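# Flip the serving platter face down onto the drying mat

## Task

Turn the serving platter, which starts face up, upside down and leave it lying face down on the drying mat, not touching any fixed part of the rig (rails, edges, posts, braces, brackets, arm bases or mounts), then release it. After the platter begins to tilt, the attempt is over if it is moved quickly, or if it rotates or drops quickly once it has gone beyond balancing on its rim. It fails if anything loose is still in a gripper at the end, if a closed gripper has both fingers bearing down hard on the platter, if the result only holds because the robot is supporting it, or if anything the robot is touching at the end settles by more than roughly a fingernail's thickness once left to itself.

## Robot and tools

Robot: two arms, left_arm and right_arm, each ending in a parallel two-finger gripper. All poses are given in one scene frame: origin on the table surface midway between the arms, +z up, +x out across the table, left_arm on the +y side (the names are not image sides). Base roots: left_arm (-0.011, +0.264, +0.182) m, right_arm (+0.009, -0.275, +0.182) m, both slightly tilted. Mounting plates and the metal frame behind the arms are fixed obstacles. Joint ranges (rad): waist -2.618..3.054, shoulder 0..3.142, elbow 0..3.142, wrist pitch -1.571..1.571, wrist yaw -1.571..1.571, wrist roll -2.094..2.094.

Gripper axes: fingers extend along the gripper's +z, and close/open along its y. The reported end_effector_position is the point between the pads, about 1 cm inside the fingertips. A wrist camera mount sits behind the gripper and can collide too.

Tool execute_actions, argument actions: a list holding at most one item, or empty. Empty list = just report state. An item with rows = a motion of up to 15 control steps (each 1/30 s, default 15); an item with only steps (max 300) = a wait counted from the previous result. Optional pictures (boolean) toggles camera images. Each row is one list of 14 numbers, each in [-1, 1]: dx, dy, dz, rx, ry, rz, opening for left_arm, then the same seven for right_arm; both arms always appear. dx..rz are an offset, not a pose: they are expressed in that gripper's own axes and measured from the gripper pose in the latest result that reported it (or from the current pose if none has yet, or for later calls within the same reply). Every row is relative to that same reference, not to the previous row. Scale: 1.0 equals 0.6 m of travel or 180 degrees; rx, ry, rz form a single rotation vector. The opening is absolute, not an offset: +1 fully open (0.094 m), -1 closed. If fewer rows than steps are given, the last row repeats. Sending all-zero offsets is not a pause: it pulls the arm back to the reference pose.

Tool move: target is one 14-number row laid out and referenced exactly as above (offsets in each gripper's frame from its last reported pose). speed is the top path speed in m/s, 0.002 to 0.5, default 0.25; rotation limited to twice that value in rad/s. Both grippers follow straight paths that finish together, lasting 0.5 to 10 s (longer paths are cut at 10 s). Openings are sent at the start. Paths ignore obstacles and the other arm, and the gripper may lag, drift or overshoot the speed, especially with a nearly straight arm. Faster contact means harder impact; aiming deeper past a contact means more pressure. The result adds a move: line giving the ending (done, off_target, moving, held, fault) and any limits (paced = the sent pose was clipped; held = some steps were blocked, after which the arm may jump fast), plus each gripper's distance to its target.

Tool wait: seconds, 0 to 10; sends nothing new. zoom_image: camera (cam_head_left, cam_head_right or cam_high) and region [x0, y0, x1, y1] in pixels, origin top-left, at most 504 by 504; images are 672x504. read_manual: section, only licences; no motion. finished_scene: scene, the number of the scene being closed; irreversible, and its result reports success.

Controller behaviour: each step the commanded pose is clamped to within 70 mm and 16 degrees of the measured pose, then solved by damped IK favouring position over orientation. Long moves therefore need several actions; after an action the arm only continues to its last clamped pose. Arms often finish a centimetre or more short, usually low, and can keep sagging; to hold an arm still, send the offset back to its desired pose in the first call of a reply and zeros afterwards, aiming higher if it still droops. The simulation keeps running while you compose replies.

Result lines: left_arm: ... | right_arm: ... gives each gripper's position (m) and quat_wxyz; printed positions may be off, more so at full reach. grip_measured is the finger opening on the command scale (the last joint value gives metres); each gripper reads up to about 1 mm off. To hold something, command roughly 0.03 below grip_measured; less gives a lighter grip. Pad force tops out around 50 to 62 N, lower on thin parts. Hand target shows where the controller is currently driving each gripper. HELD marks steps where your row was partly or fully withheld; pose unreachable means the clearance check altered or blocked that arm's command; FAULT means an arm stopped; too close warnings treat plates and that side of the frame as part of the arm.

Caution: don't let the arms collide or push on each other; avoid drops, slams and hard shoves; keep everything on the table; flip the platter slowly and lower it gently rather than letting it topple; open the gripper and withdraw before finishing, without leaving fingers pressed onto the platter. Loose objects may get occasional small nudges. Motors heat while holding loads: MOTOR HOT appears from 75 °C, at 90 °C the arm is halted for 10 s, at 100 °C it goes limp and falls (OVER-TEMPERATURE FAULT). Smooth, efficient motion is preferred.

Each tool is called after "Request:" as name([rows], argument=value, ...), one row to a line, values as JSON.

## Session

Request:
execute_actions(actions=[])

Scene clock: 0.00 s of 3974.00 s.
left_arm: end_effector_position=(+0.2825, +0.2039, +0.1724) grip_measured=+1.000 end_effector_quat_wxyz=(+0.019, +0.447, +0.885, +0.132) | right_arm: end_effector_position=(+0.1075, -0.5421, +0.1990) grip_measured=+1.000 end_effector_quat_wxyz=(+0.158, +0.799, +0.579, +0.026)
Joint positions: left_arm=[-0.511  1.524  0.863 -0.723 -0.528  0.435  0.094] | right_arm=[-1.547  1.203  0.668 -0.613 -0.469  0.445  0.094]
Joint velocities: left_arm=[ 0.002  0.012 -0.007 -0.022  0.007 -0.007  0.   ] | right_arm=[ 0.002 -0.007 -0.012 -0.007 -0.022 -0.037  0.   ]
Hand target (left_arm): +0.284, +0.203, +0.174; +0.022, +0.447, +0.884, +0.133
Hand target (right_arm): +0.107, -0.544, +0.201; +0.160, +0.799, +0.580, +0.024

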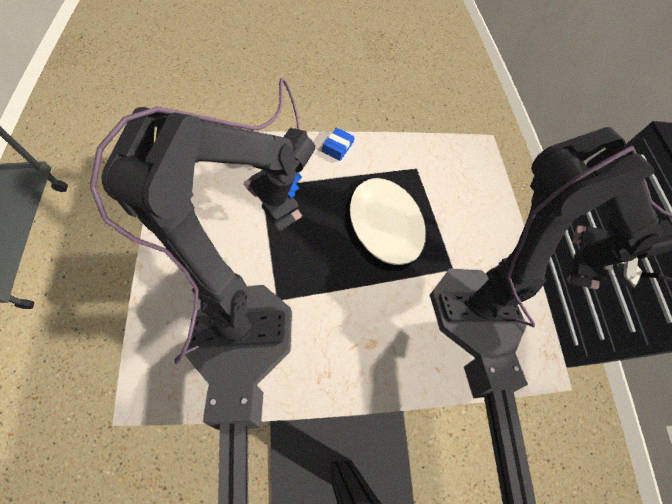

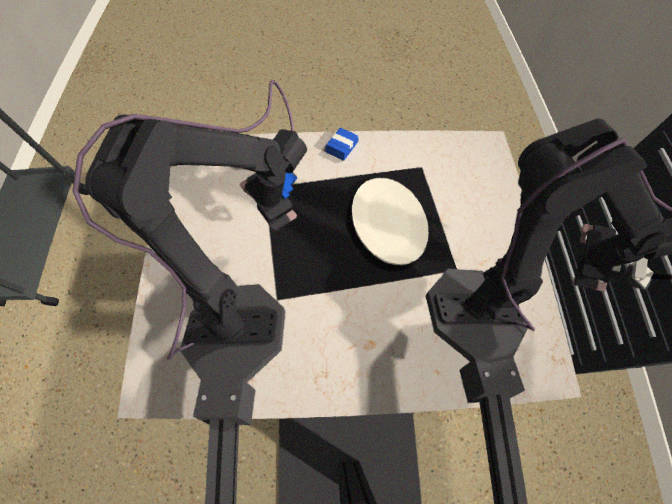

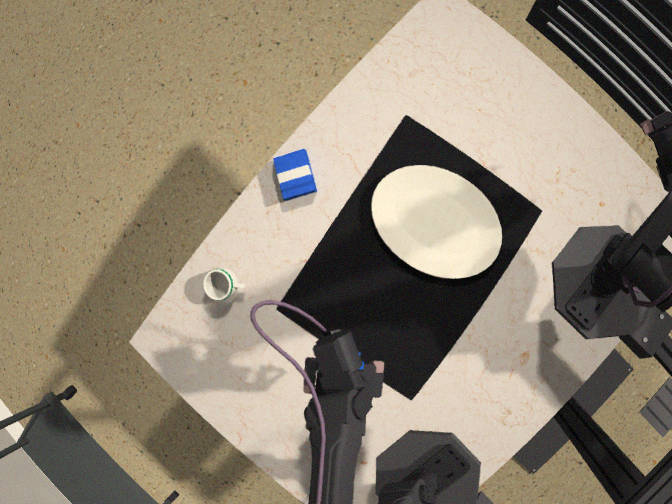

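Request:
zoom_image(camera="cam_high", region=[340,130,570,310])

Request:
zoom_image(camera="cam_head_left", region=[320,150,480,290])

Region (340, 130, 570, 310) of cam_high's 672x504 image, scaled by 2.191, with more detail than that image has; it fills the top 394 rows of this view, and the rest is white.

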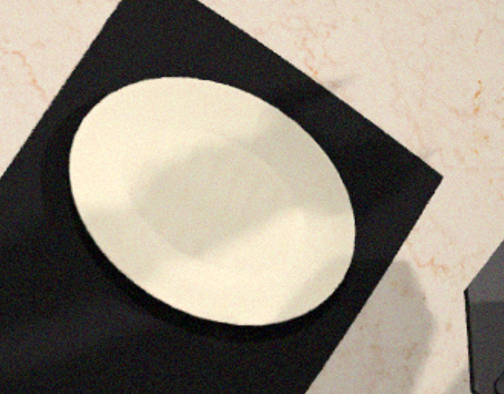

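Region (320, 150, 480, 290) of cam_head_left's 672x504 image, scaled by 3.150, with more detail than that image has; it fills the top 441 rows of this view, and the rest is white.

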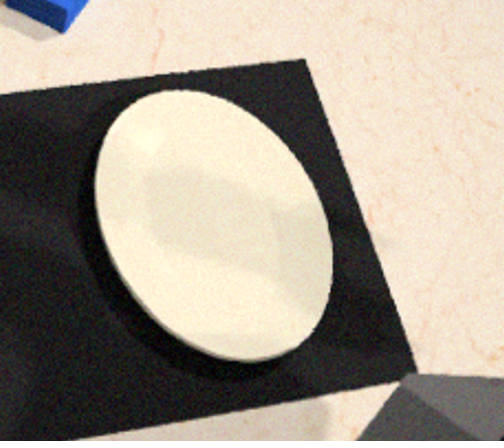

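Request:
move(target=[-0.22,-0.078,0.083,-0.219,-0.461,0.478,1,0,0,0,0,0,0,1])

Scene clock: 48.47 s of 3974.00 s.
left_arm: end_effector_position=(+0.3351, +0.0797, +0.1064) grip_measured=+1.000 end_effector_quat_wxyz=(+0.639, +0.740, +0.187, +0.092) | right_arm: end_effector_position=(+0.1075, -0.5421, +0.1990) grip_measured=+1.000 end_effector_quat_wxyz=(+0.158, +0.799, +0.579, +0.026)
Joint positions: left_arm=[-0.053  2.363  0.589  1.399  1.017  2.097  0.094] | right_arm=[-1.547  1.203  0.668 -0.613 -0.469  0.445  0.094]
Joint velocities: left_arm=[-0.002  0.007  0.017 -0.022 -0.022 -0.051  0.   ] | right_arm=[-0.002 -0.002 -0.007 -0.007  0.022 -0.139  0.   ]
Hand target (left_arm): +0.336, +0.081, +0.103; +0.644, +0.738, +0.184, +0.088
Hand target (right_arm): +0.107, -0.542, +0.199; +0.158, +0.799, +0.579, +0.026
Off the commanded pose (left_arm): 0.007 m, 17 deg; orientation clipped at the last step of the last action.
Off the commanded pose (right_arm): 0.000 m, 0 deg.
joint sent to its limit (left arm) — the command would take joint 6 (wrist roll) past its upper limit, so that joint was sent only as far as its limit.
After step 90, 40.00 s passed at rest.
move: off_target (left_arm); limits=paced

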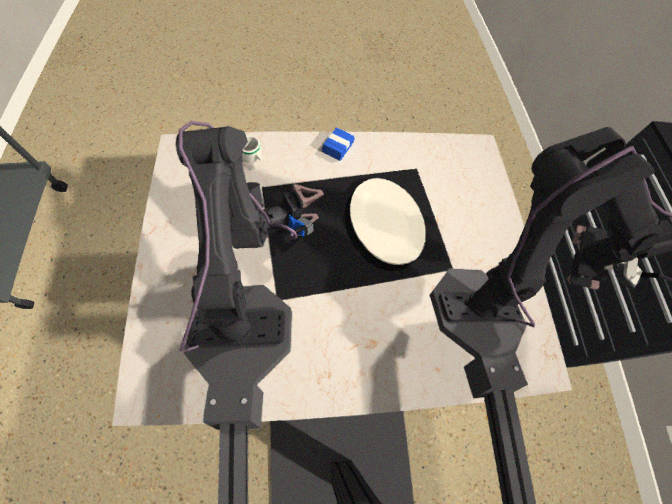

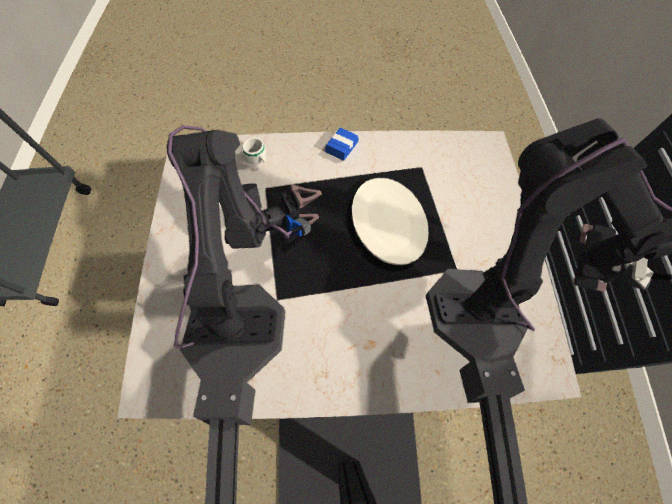

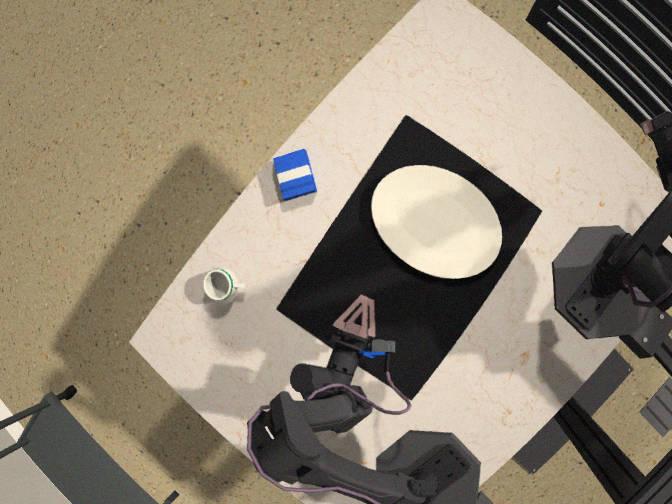

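Request:
move(target=[-0.028,-0.11,0.092,0,0,0,-0.2,0,0,0,0,0,0,1], speed=0.1)

Request:
zoom_image(camera="cam_head_left", region=[260,160,420,280])

Scene clock: 61.03 s of 3974.00 s.
left_arm: end_effector_position=(+0.3316, +0.0397, +0.0445) grip_measured=-0.198 end_effector_quat_wxyz=(+0.637, +0.744, +0.180, +0.096) | right_arm: end_effector_position=(+0.1075, -0.5421, +0.1990) grip_measured=+1.000 end_effector_quat_wxyz=(+0.158, +0.799, +0.579, +0.026)
Joint positions: left_arm=[-0.151  2.681  0.781  1.562  0.926  2.065  0.038] | right_arm=[-1.547  1.203  0.668 -0.613 -0.469  0.445  0.094]
Joint velocities: left_arm=[-0.002 -0.017  0.002 -0.007  0.022  0.037 -0.001] | right_arm=[ 0.012  0.002  0.012 -0.007  0.037  0.037  0.   ]
Hand target (left_arm): +0.331, +0.031, +0.035; +0.636, +0.744, +0.184, +0.088
Hand target (right_arm): +0.107, -0.542, +0.199; +0.158, +0.799, +0.579, +0.026
Off the commanded pose (left_arm): 0.014 m, 1 deg.
Off the commanded pose (right_arm): 0.000 m, 0 deg.
joint sent to its limit (left arm) — the command would take joint 4 (wrist pitch) past its upper limit, so that joint was sent only as far as its limit.
After step 90, 8.43 s passed at rest.
move: off_target (left_arm)

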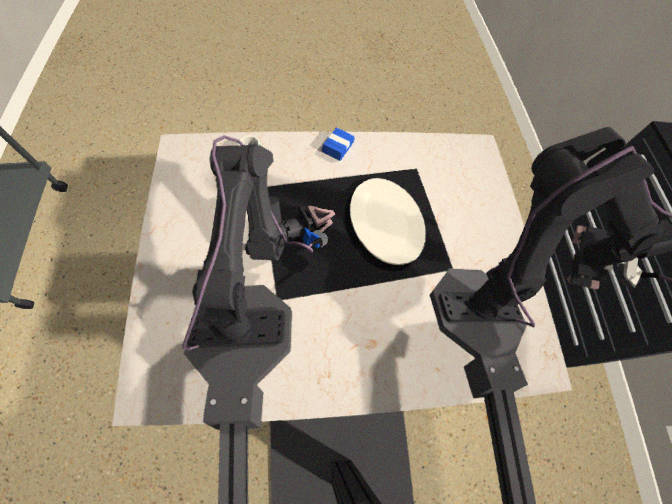

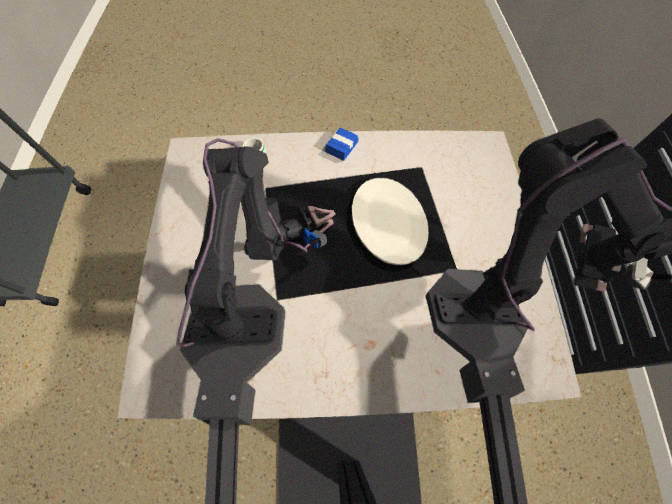

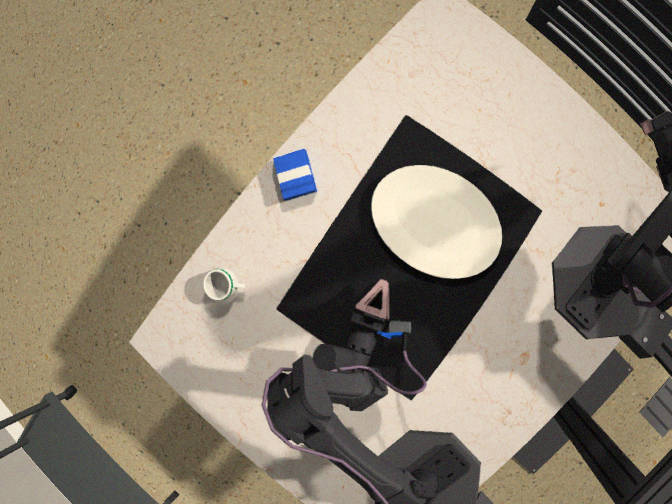

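Region (260, 160, 420, 280) of cam_head_left's 672x504 image, scaled by 3.150, with more detail than that image has; it fills the top 378 rows of this view, and the rest is white.

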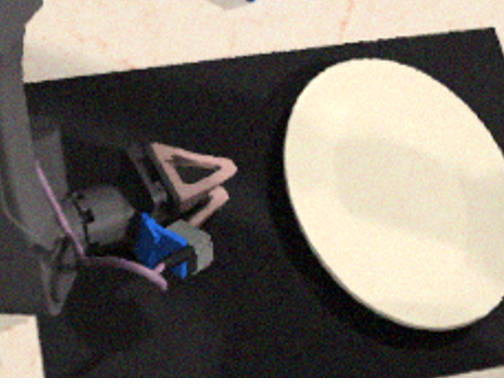

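Request:
move(target=[0.02,-0.02,0.03,0.09,0,0,-0.2,0,0,0,0,0,0,1], speed=0.08)

Request:
zoom_image(camera="cam_head_left", region=[260,160,420,280])

Scene clock: 70.43 s of 3974.00 s.
left_arm: end_effector_position=(+0.3518, +0.0340, +0.0311) grip_measured=-0.198 end_effector_quat_wxyz=(+0.553, +0.793, +0.240, +0.088) | right_arm: end_effector_position=(+0.1075, -0.5421, +0.1990) grip_measured=+1.000 end_effector_quat_wxyz=(+0.158, +0.799, +0.579, +0.026)
Joint positions: left_arm=[-0.218  2.534  0.781  1.251  0.689  2.097  0.038] | right_arm=[-1.547  1.203  0.668 -0.613 -0.469  0.445  0.094]
Joint velocities: left_arm=[ 0.002 -0.037 -0.007 -0.007 -0.051  0.007  0.   ] | right_arm=[ 0.007  0.022  0.012 -0.022 -0.066 -0.007  0.   ]
Hand target (left_arm): +0.347, +0.030, +0.029; +0.546, +0.799, +0.242, +0.075
Hand target (right_arm): +0.107, -0.542, +0.199; +0.158, +0.799, +0.579, +0.026
Off the commanded pose (left_arm): 0.007 m, 8 deg.
Off the commanded pose (right_arm): 0.000 m, 0 deg.
joint sent to its limit (left arm) — the command would take joint 6 (wrist roll) past its upper limit, so that joint was sent only as far as its limit.
After step 90, 4.33 s passed at rest.
move: off_target (left_arm)

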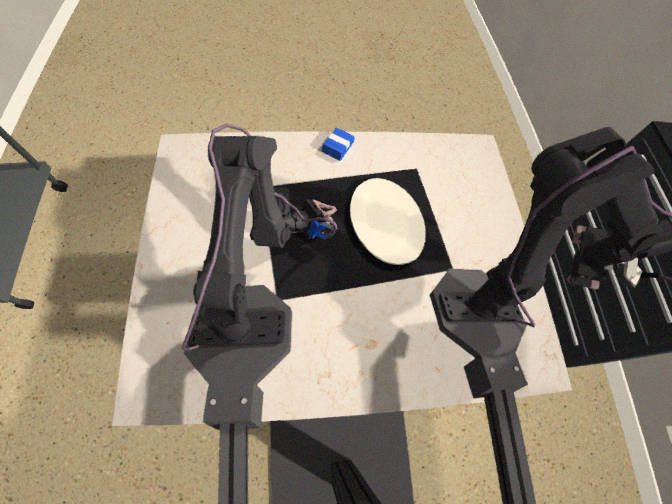

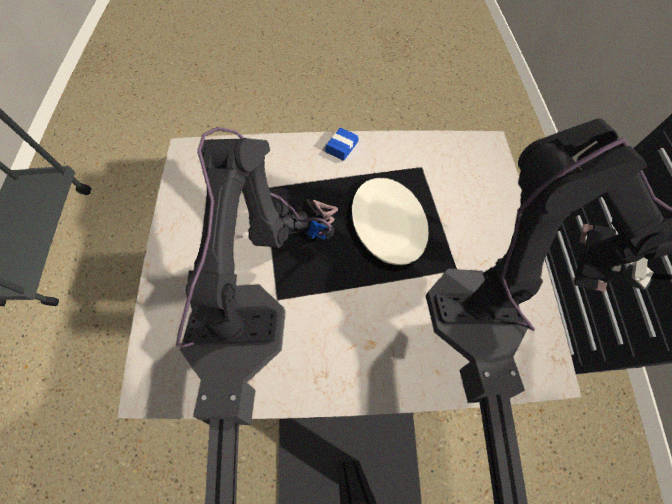

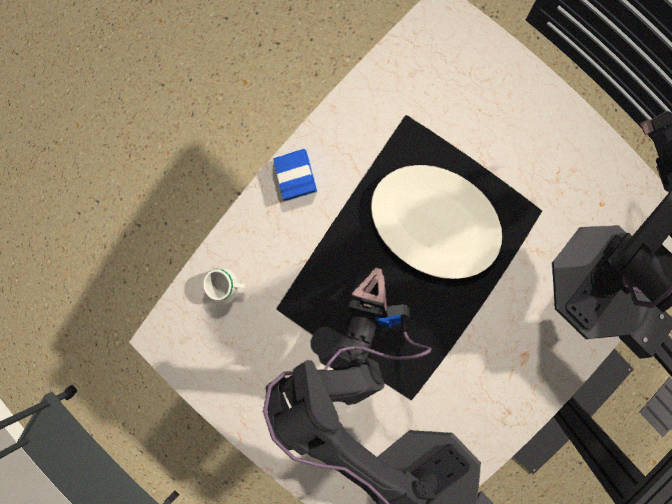

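Region (260, 160, 420, 280) of cam_head_left's 672x504 image, scaled by 3.150, with more detail than that image has; it fills the top 378 rows of this view, and the rest is white.

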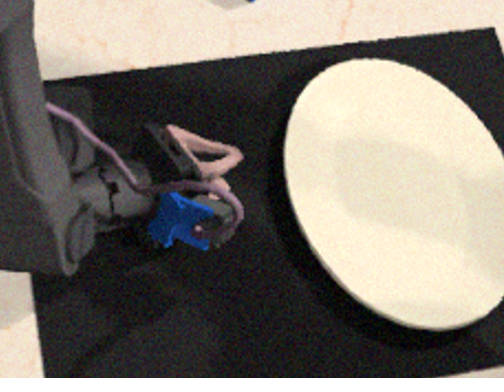

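Request:
move(target=[-0.005,0.032,0.08,0,0,0,-0.2,0,0,0,0,0,0,1], speed=0.04)

Request:
zoom_image(camera="cam_head_left", region=[280,150,440,270])

Request:
zoom_image(camera="cam_high", region=[320,180,480,340])

Scene clock: 89.10 s of 3974.00 s.
left_arm: end_effector_position=(+0.3783, -0.0048, +0.0376) grip_measured=-0.198 end_effector_quat_wxyz=(+0.555, +0.791, +0.237, +0.104) | right_arm: end_effector_position=(+0.1075, -0.5421, +0.1990) grip_measured=+1.000 end_effector_quat_wxyz=(+0.158, +0.799, +0.579, +0.026)
Joint positions: left_arm=[-0.318  2.545  0.905  1.199  0.588  2.046  0.038] | right_arm=[-1.547  1.203  0.668 -0.613 -0.469  0.445  0.094]
Joint velocities: left_arm=[-0.002 -0.012  0.002 -0.037 -0.007 -0.051 -0.001] | right_arm=[-0.012 -0.002  0.027 -0.037 -0.037  0.007  0.   ]
Hand target (left_arm): +0.374, -0.012, +0.032; +0.553, +0.793, +0.240, +0.088
Hand target (right_arm): +0.107, -0.542, +0.199; +0.158, +0.799, +0.579, +0.026
Off the commanded pose (left_arm): 0.011 m, 2 deg.
Off the commanded pose (right_arm): 0.000 m, 0 deg.
After step 90, 14.00 s passed at rest.
move: off_target (left_arm)

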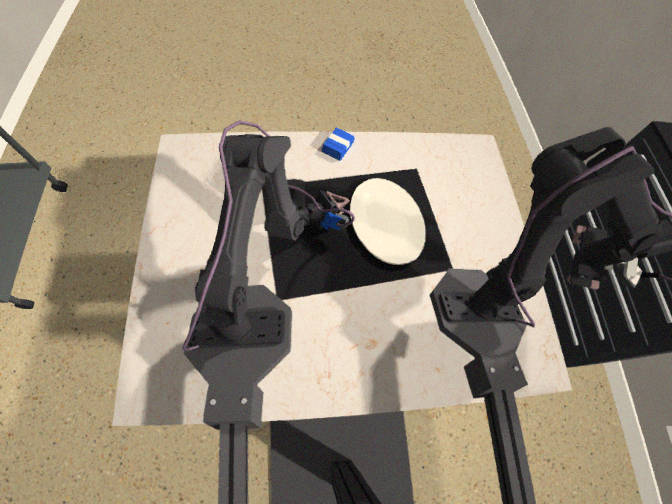

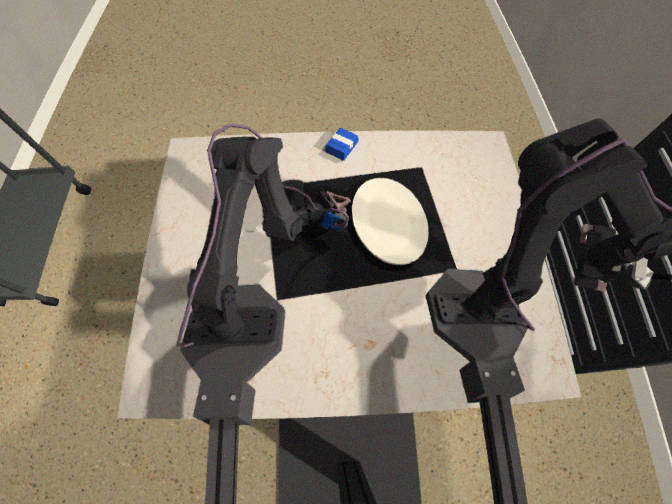

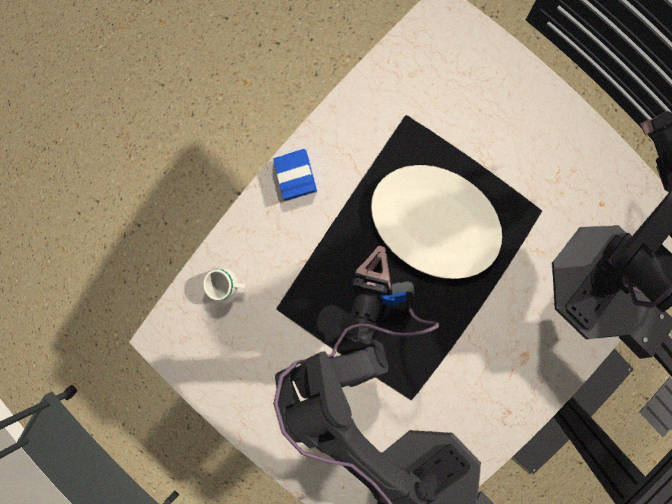

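Region (280, 150, 440, 270) of cam_head_left's 672x504 image, scaled by 3.150, with more detail than that image has; it fills the top 378 rows of this view, and the rest is white.

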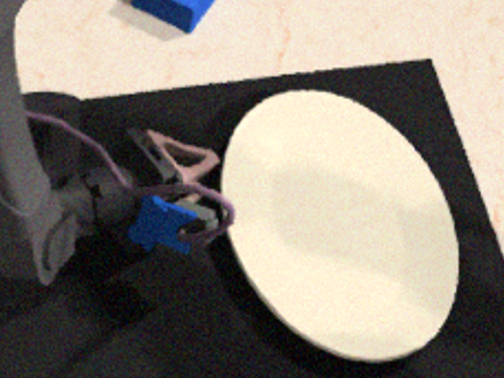

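Region (320, 180, 480, 340) of cam_high's 672x504 image, scaled by 3.150, with more detail than that image has.

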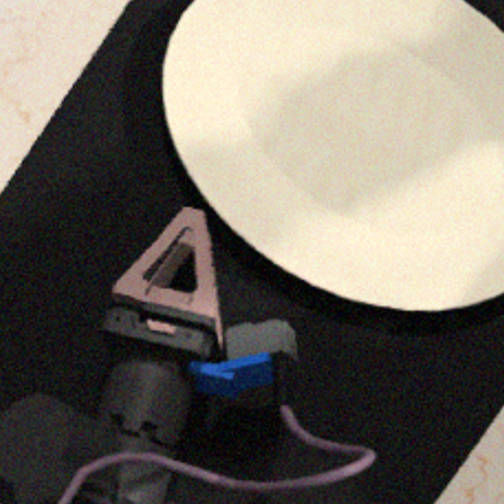

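Request:
move(target=[-0.02,0.022,0.09,0,0,0,-0.2,0,0,0,0,0,0,1], speed=0.03)

Request:
zoom_image(camera="cam_head_left", region=[300,160,420,250])

Request:
zoom_image(camera="cam_high", region=[320,180,480,340])

Scene clock: 97.60 s of 3974.00 s.
left_arm: end_effector_position=(+0.3999, -0.0425, +0.0327) grip_measured=-0.198 end_effector_quat_wxyz=(+0.549, +0.791, +0.242, +0.121) | right_arm: end_effector_position=(+0.1075, -0.5421, +0.1990) grip_measured=+1.000 end_effector_quat_wxyz=(+0.158, +0.799, +0.579, +0.026)
Joint positions: left_arm=[-0.404  2.601  1.052  1.143  0.477  2.011  0.038] | right_arm=[-1.547  1.203  0.668 -0.613 -0.469  0.445  0.094]
Joint velocities: left_arm=[ 0.022 -0.017 -0.002  0.022  0.022  0.007 -0.   ] | right_arm=[-0.002  0.007  0.012 -0.081 -0.11   0.022  0.   ]
Hand target (left_arm): +0.394, -0.058, +0.032; +0.554, +0.791, +0.237, +0.104
Hand target (right_arm): +0.107, -0.542, +0.199; +0.158, +0.799, +0.579, +0.026
Off the commanded pose (left_arm): 0.017 m, 2 deg.
Off the commanded pose (right_arm): 0.000 m, 0 deg.
After step 90, 3.33 s passed at rest.
move: off_target (left_arm)

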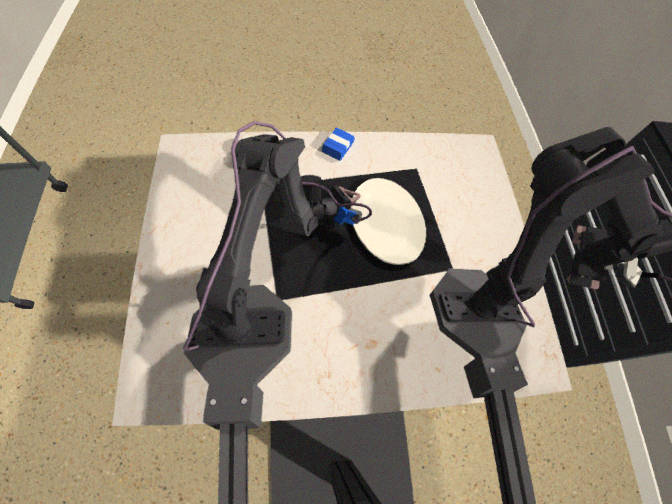

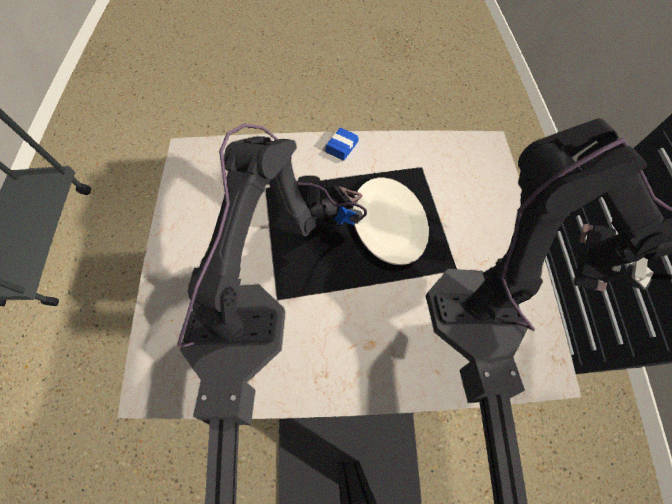

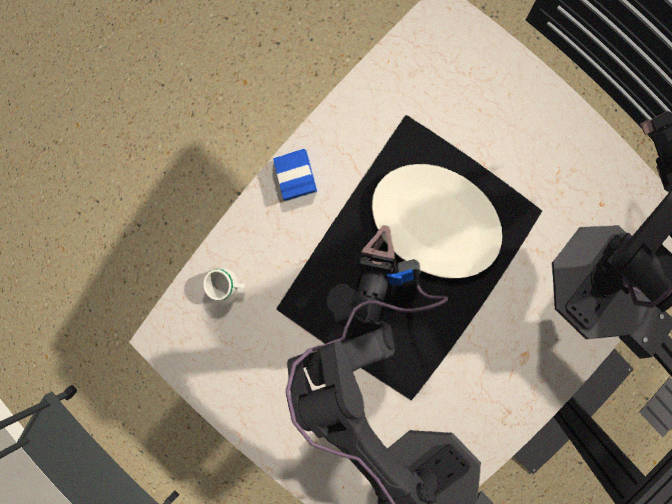

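Region (300, 160, 420, 250) of cam_head_left's 672x504 image, scaled by 4.200, with more detail than that image has; it fills the top 378 rows of this view, and the rest is white.

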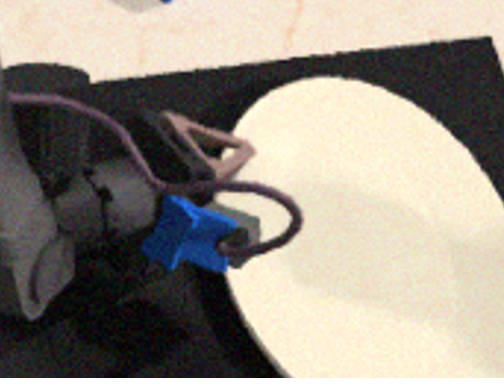

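Region (320, 180, 480, 340) of cam_high's 672x504 image, scaled by 3.150, with more detail than that image has.

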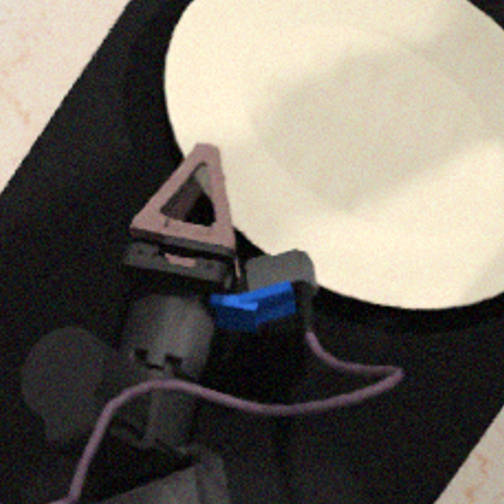

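Request:
move(target=[-0.08,0.1,-0.17,0,0,0,-0.2,0,0,0,0,0,0,1], speed=0.1)

Request:
move(target=[0,0,0,0,0,-0.95,-0.2,0,0,0,0,0,0,1])

Scene clock: 120.40 s of 3974.00 s.
left_arm: end_effector_position=(+0.3354, +0.0011, +0.1277) grip_measured=-0.198 end_effector_quat_wxyz=(+0.550, +0.789, +0.240, +0.134) | right_arm: end_effector_position=(+0.1075, -0.5421, +0.1990) grip_measured=+1.000 end_effector_quat_wxyz=(+0.158, +0.799, +0.579, +0.026)
Joint positions: left_arm=[-0.441  2.182  0.55   1.253  0.431  2.002  0.038] | right_arm=[-1.547  1.203  0.668 -0.613 -0.469  0.445  0.094]
Joint velocities: left_arm=[ 0.012  0.002 -0.017 -0.022  0.095  0.081  0.001] | right_arm=[-0.002  0.002  0.027 -0.037 -0.007  0.022  0.   ]
Hand target (left_arm): +0.326, -0.001, +0.128; +0.548, +0.791, +0.242, +0.121
Hand target (right_arm): +0.107, -0.542, +0.199; +0.158, +0.799, +0.579, +0.026
Off the commanded pose (left_arm): 0.009 m, 2 deg.
Off the commanded pose (right_arm): 0.000 m, 0 deg.
After step 90, 18.17 s passed at rest.
move: done

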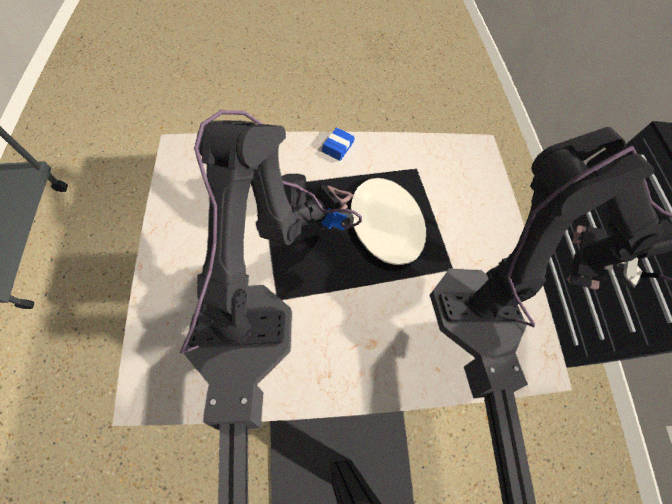

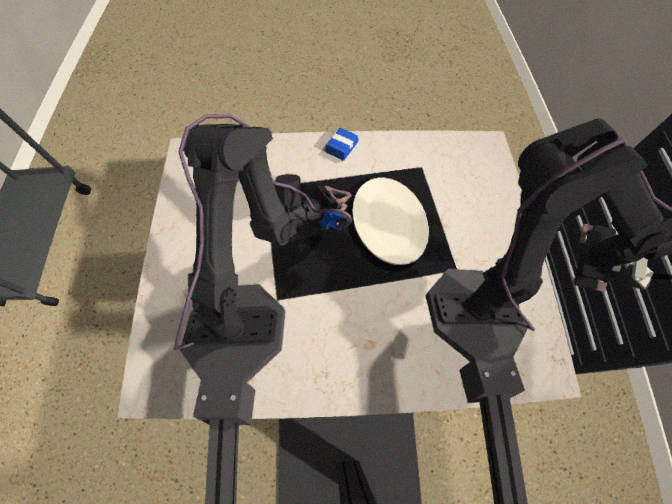

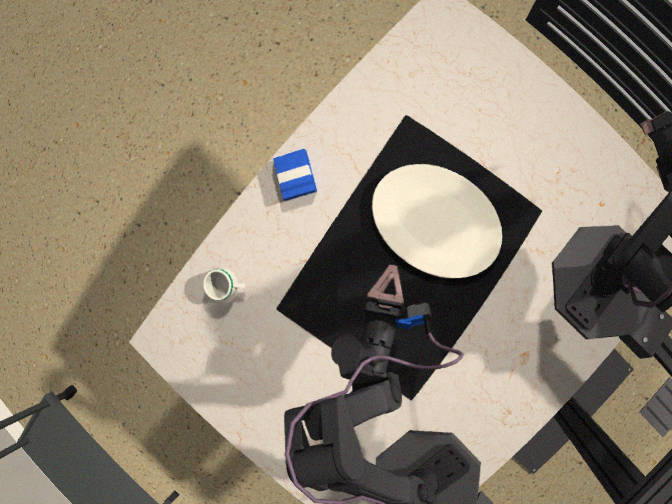

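Scene clock: 126.93 s of 3974.00 s.
left_arm: end_effector_position=(+0.3356, +0.0011, +0.1280) grip_measured=-0.199 end_effector_quat_wxyz=(+0.178, -0.175, +0.805, -0.537) | right_arm: end_effector_position=(+0.1075, -0.5421, +0.1990) grip_measured=+1.000 end_effector_quat_wxyz=(+0.158, +0.799, +0.579, +0.026)
Joint positions: left_arm=[-0.441  2.182  0.55   1.255  0.431 -0.977  0.038] | right_arm=[-1.547  1.203  0.668 -0.613 -0.469  0.445  0.094]
Joint velocities: left_arm=[-0.017 -0.002  0.002  0.007  0.095 -0.051  0.   ] | right_arm=[-0.002 -0.002 -0.007 -0.051 -0.095 -0.022  0.   ]
Hand target (left_arm): +0.335, +0.001, +0.128; +0.176, -0.177, +0.805, -0.538
Hand target (right_arm): +0.107, -0.542, +0.199; +0.158, +0.799, +0.579, +0.026
Off the commanded pose (left_arm): 0.000 m, 0 deg.
Off the commanded pose (right_arm): 0.000 m, 0 deg.
move: done

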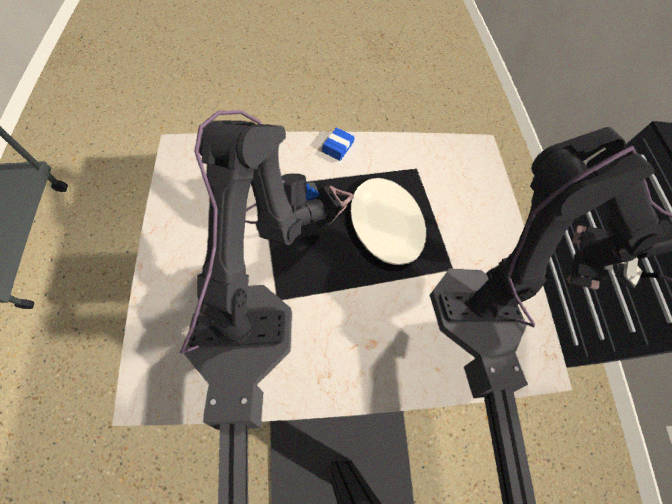

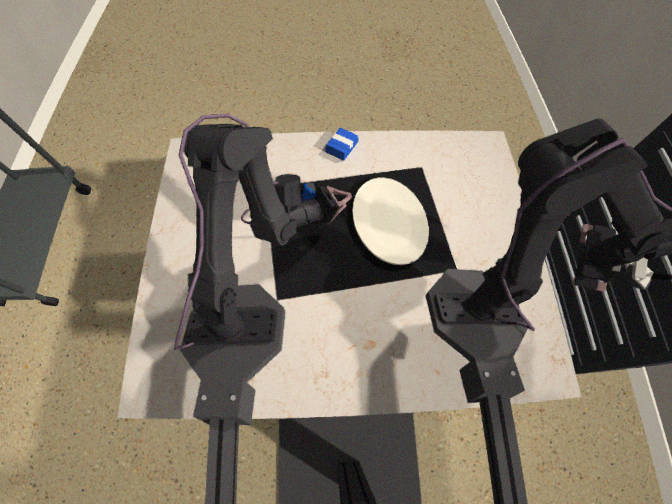

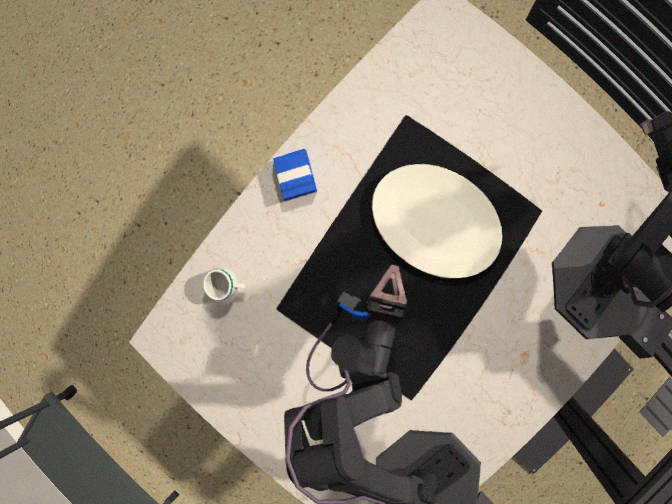

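Request:
move(target=[0.015,0.157,0.022,0.009,0.082,0.032,-0.2,0,0,0,0,0,0,1], speed=0.1)

Request:
move(target=[0,-0.030,0.07,0,0,0,-0.2,0,0,0,0,0,0,1], speed=0.03)

Request:
zoom_image(camera="cam_head_left", region=[280,160,420,265])

Request:
zoom_image(camera="cam_high", region=[340,180,500,340])

Scene clock: 138.17 s of 3974.00 s.
left_arm: end_effector_position=(+0.3250, +0.0198, +0.0388) grip_measured=-0.199 end_effector_quat_wxyz=(+0.106, -0.068, +0.823, -0.554) | right_arm: end_effector_position=(+0.1075, -0.5421, +0.1990) grip_measured=+1.000 end_effector_quat_wxyz=(+0.158, +0.799, +0.579, +0.026)
Joint positions: left_arm=[-0.231  2.476  0.781  1.057  0.81  -0.645  0.038] | right_arm=[-1.547  1.203  0.668 -0.613 -0.469  0.445  0.094]
Joint velocities: left_arm=[-0.012  0.012  0.002  0.022 -0.037 -0.037 -0.   ] | right_arm=[ 0.022 -0.002 -0.017 -0.037  0.066  0.037  0.   ]
Hand target (left_arm): +0.326, +0.019, +0.036; +0.103, -0.062, +0.821, -0.558
Hand target (right_arm): +0.107, -0.542, +0.199; +0.158, +0.799, +0.579, +0.026
Off the commanded pose (left_arm): 0.004 m, 1 deg.
Off the commanded pose (right_arm): 0.000 m, 0 deg.
After step 90, 6.23 s passed at rest.
move: done

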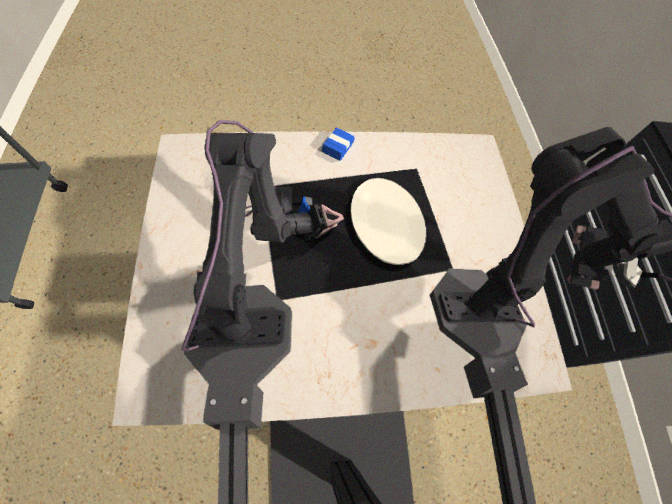

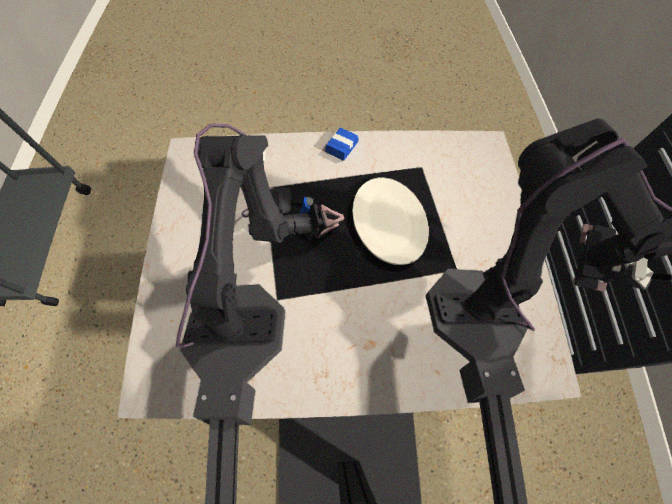

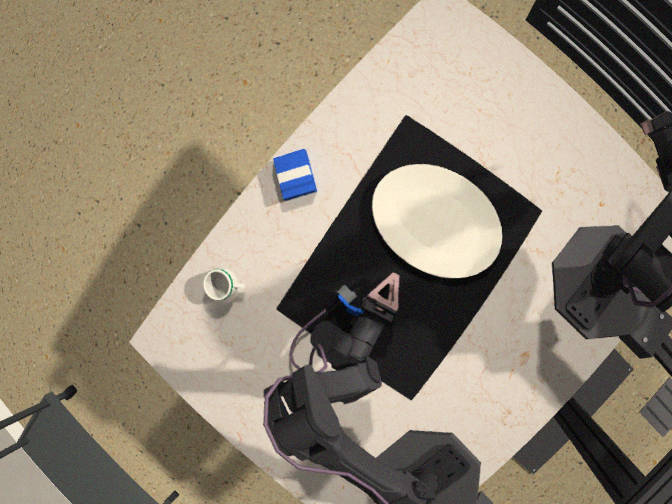

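Scene clock: 139.97 s of 3974.00 s.
left_arm: end_effector_position=(+0.3363, -0.0175, +0.0430) grip_measured=-0.199 end_effector_quat_wxyz=(+0.110, -0.071, +0.823, -0.553) | right_arm: end_effector_position=(+0.1075, -0.5421, +0.1990) grip_measured=+1.000 end_effector_quat_wxyz=(+0.158, +0.799, +0.579, +0.026)
Joint positions: left_arm=[-0.336  2.497  0.858  1.064  0.715 -0.733  0.038] | right_arm=[-1.547  1.203  0.668 -0.613 -0.469  0.445  0.094]
Joint velocities: left_arm=[ 0.007  0.007  0.007 -0.022 -0.007 -0.051  0.   ] | right_arm=[ 0.022 -0.002  0.002 -0.007 -0.066  0.022  0.   ]
Hand target (left_arm): +0.336, -0.024, +0.040; +0.107, -0.068, +0.823, -0.554
Hand target (right_arm): +0.107, -0.542, +0.199; +0.158, +0.799, +0.579, +0.026
Off the commanded pose (left_arm): 0.008 m, 1 deg.
Off the commanded pose (right_arm): 0.000 m, 0 deg.
move: done

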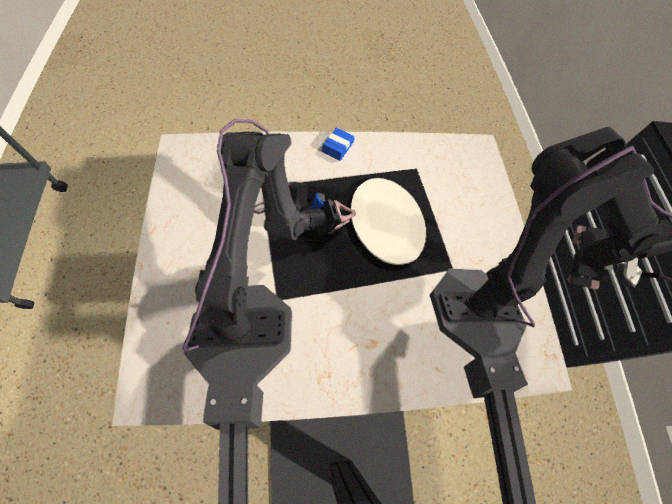

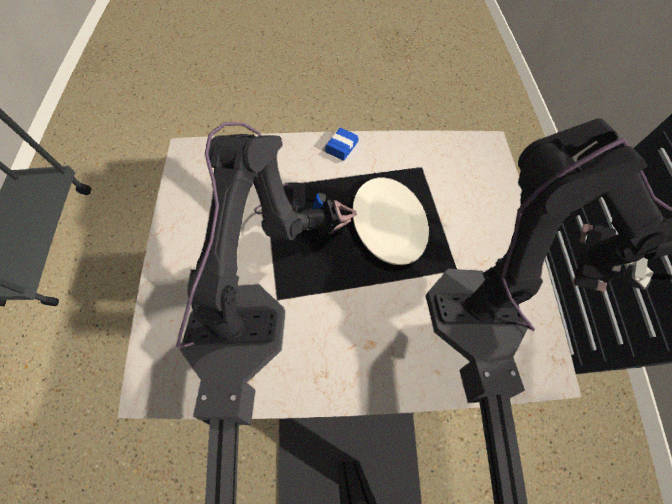

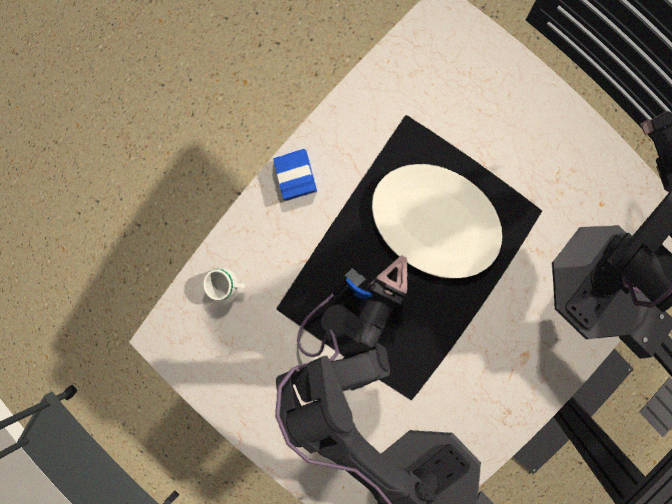

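Region (280, 160, 420, 265) of cam_head_left's 672x504 image, scaled by 3.600, with more detail than that image has; it fills the top 378 rows of this view, and the rest is white.

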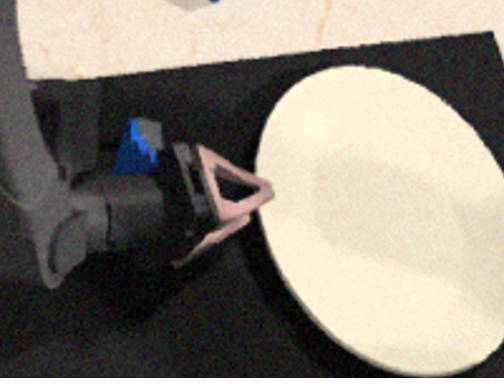

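Region (340, 180, 500, 340) of cam_high's 672x504 image, scaled by 3.150, with more detail than that image has.

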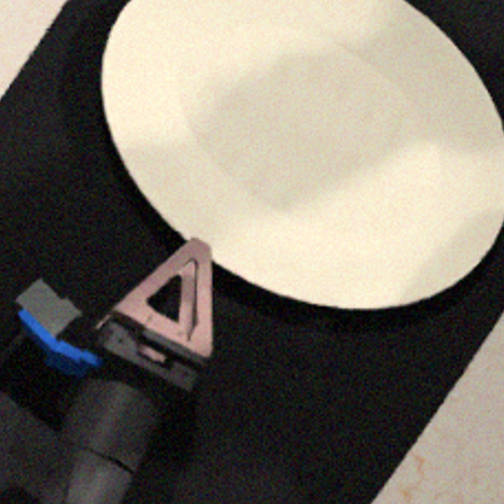

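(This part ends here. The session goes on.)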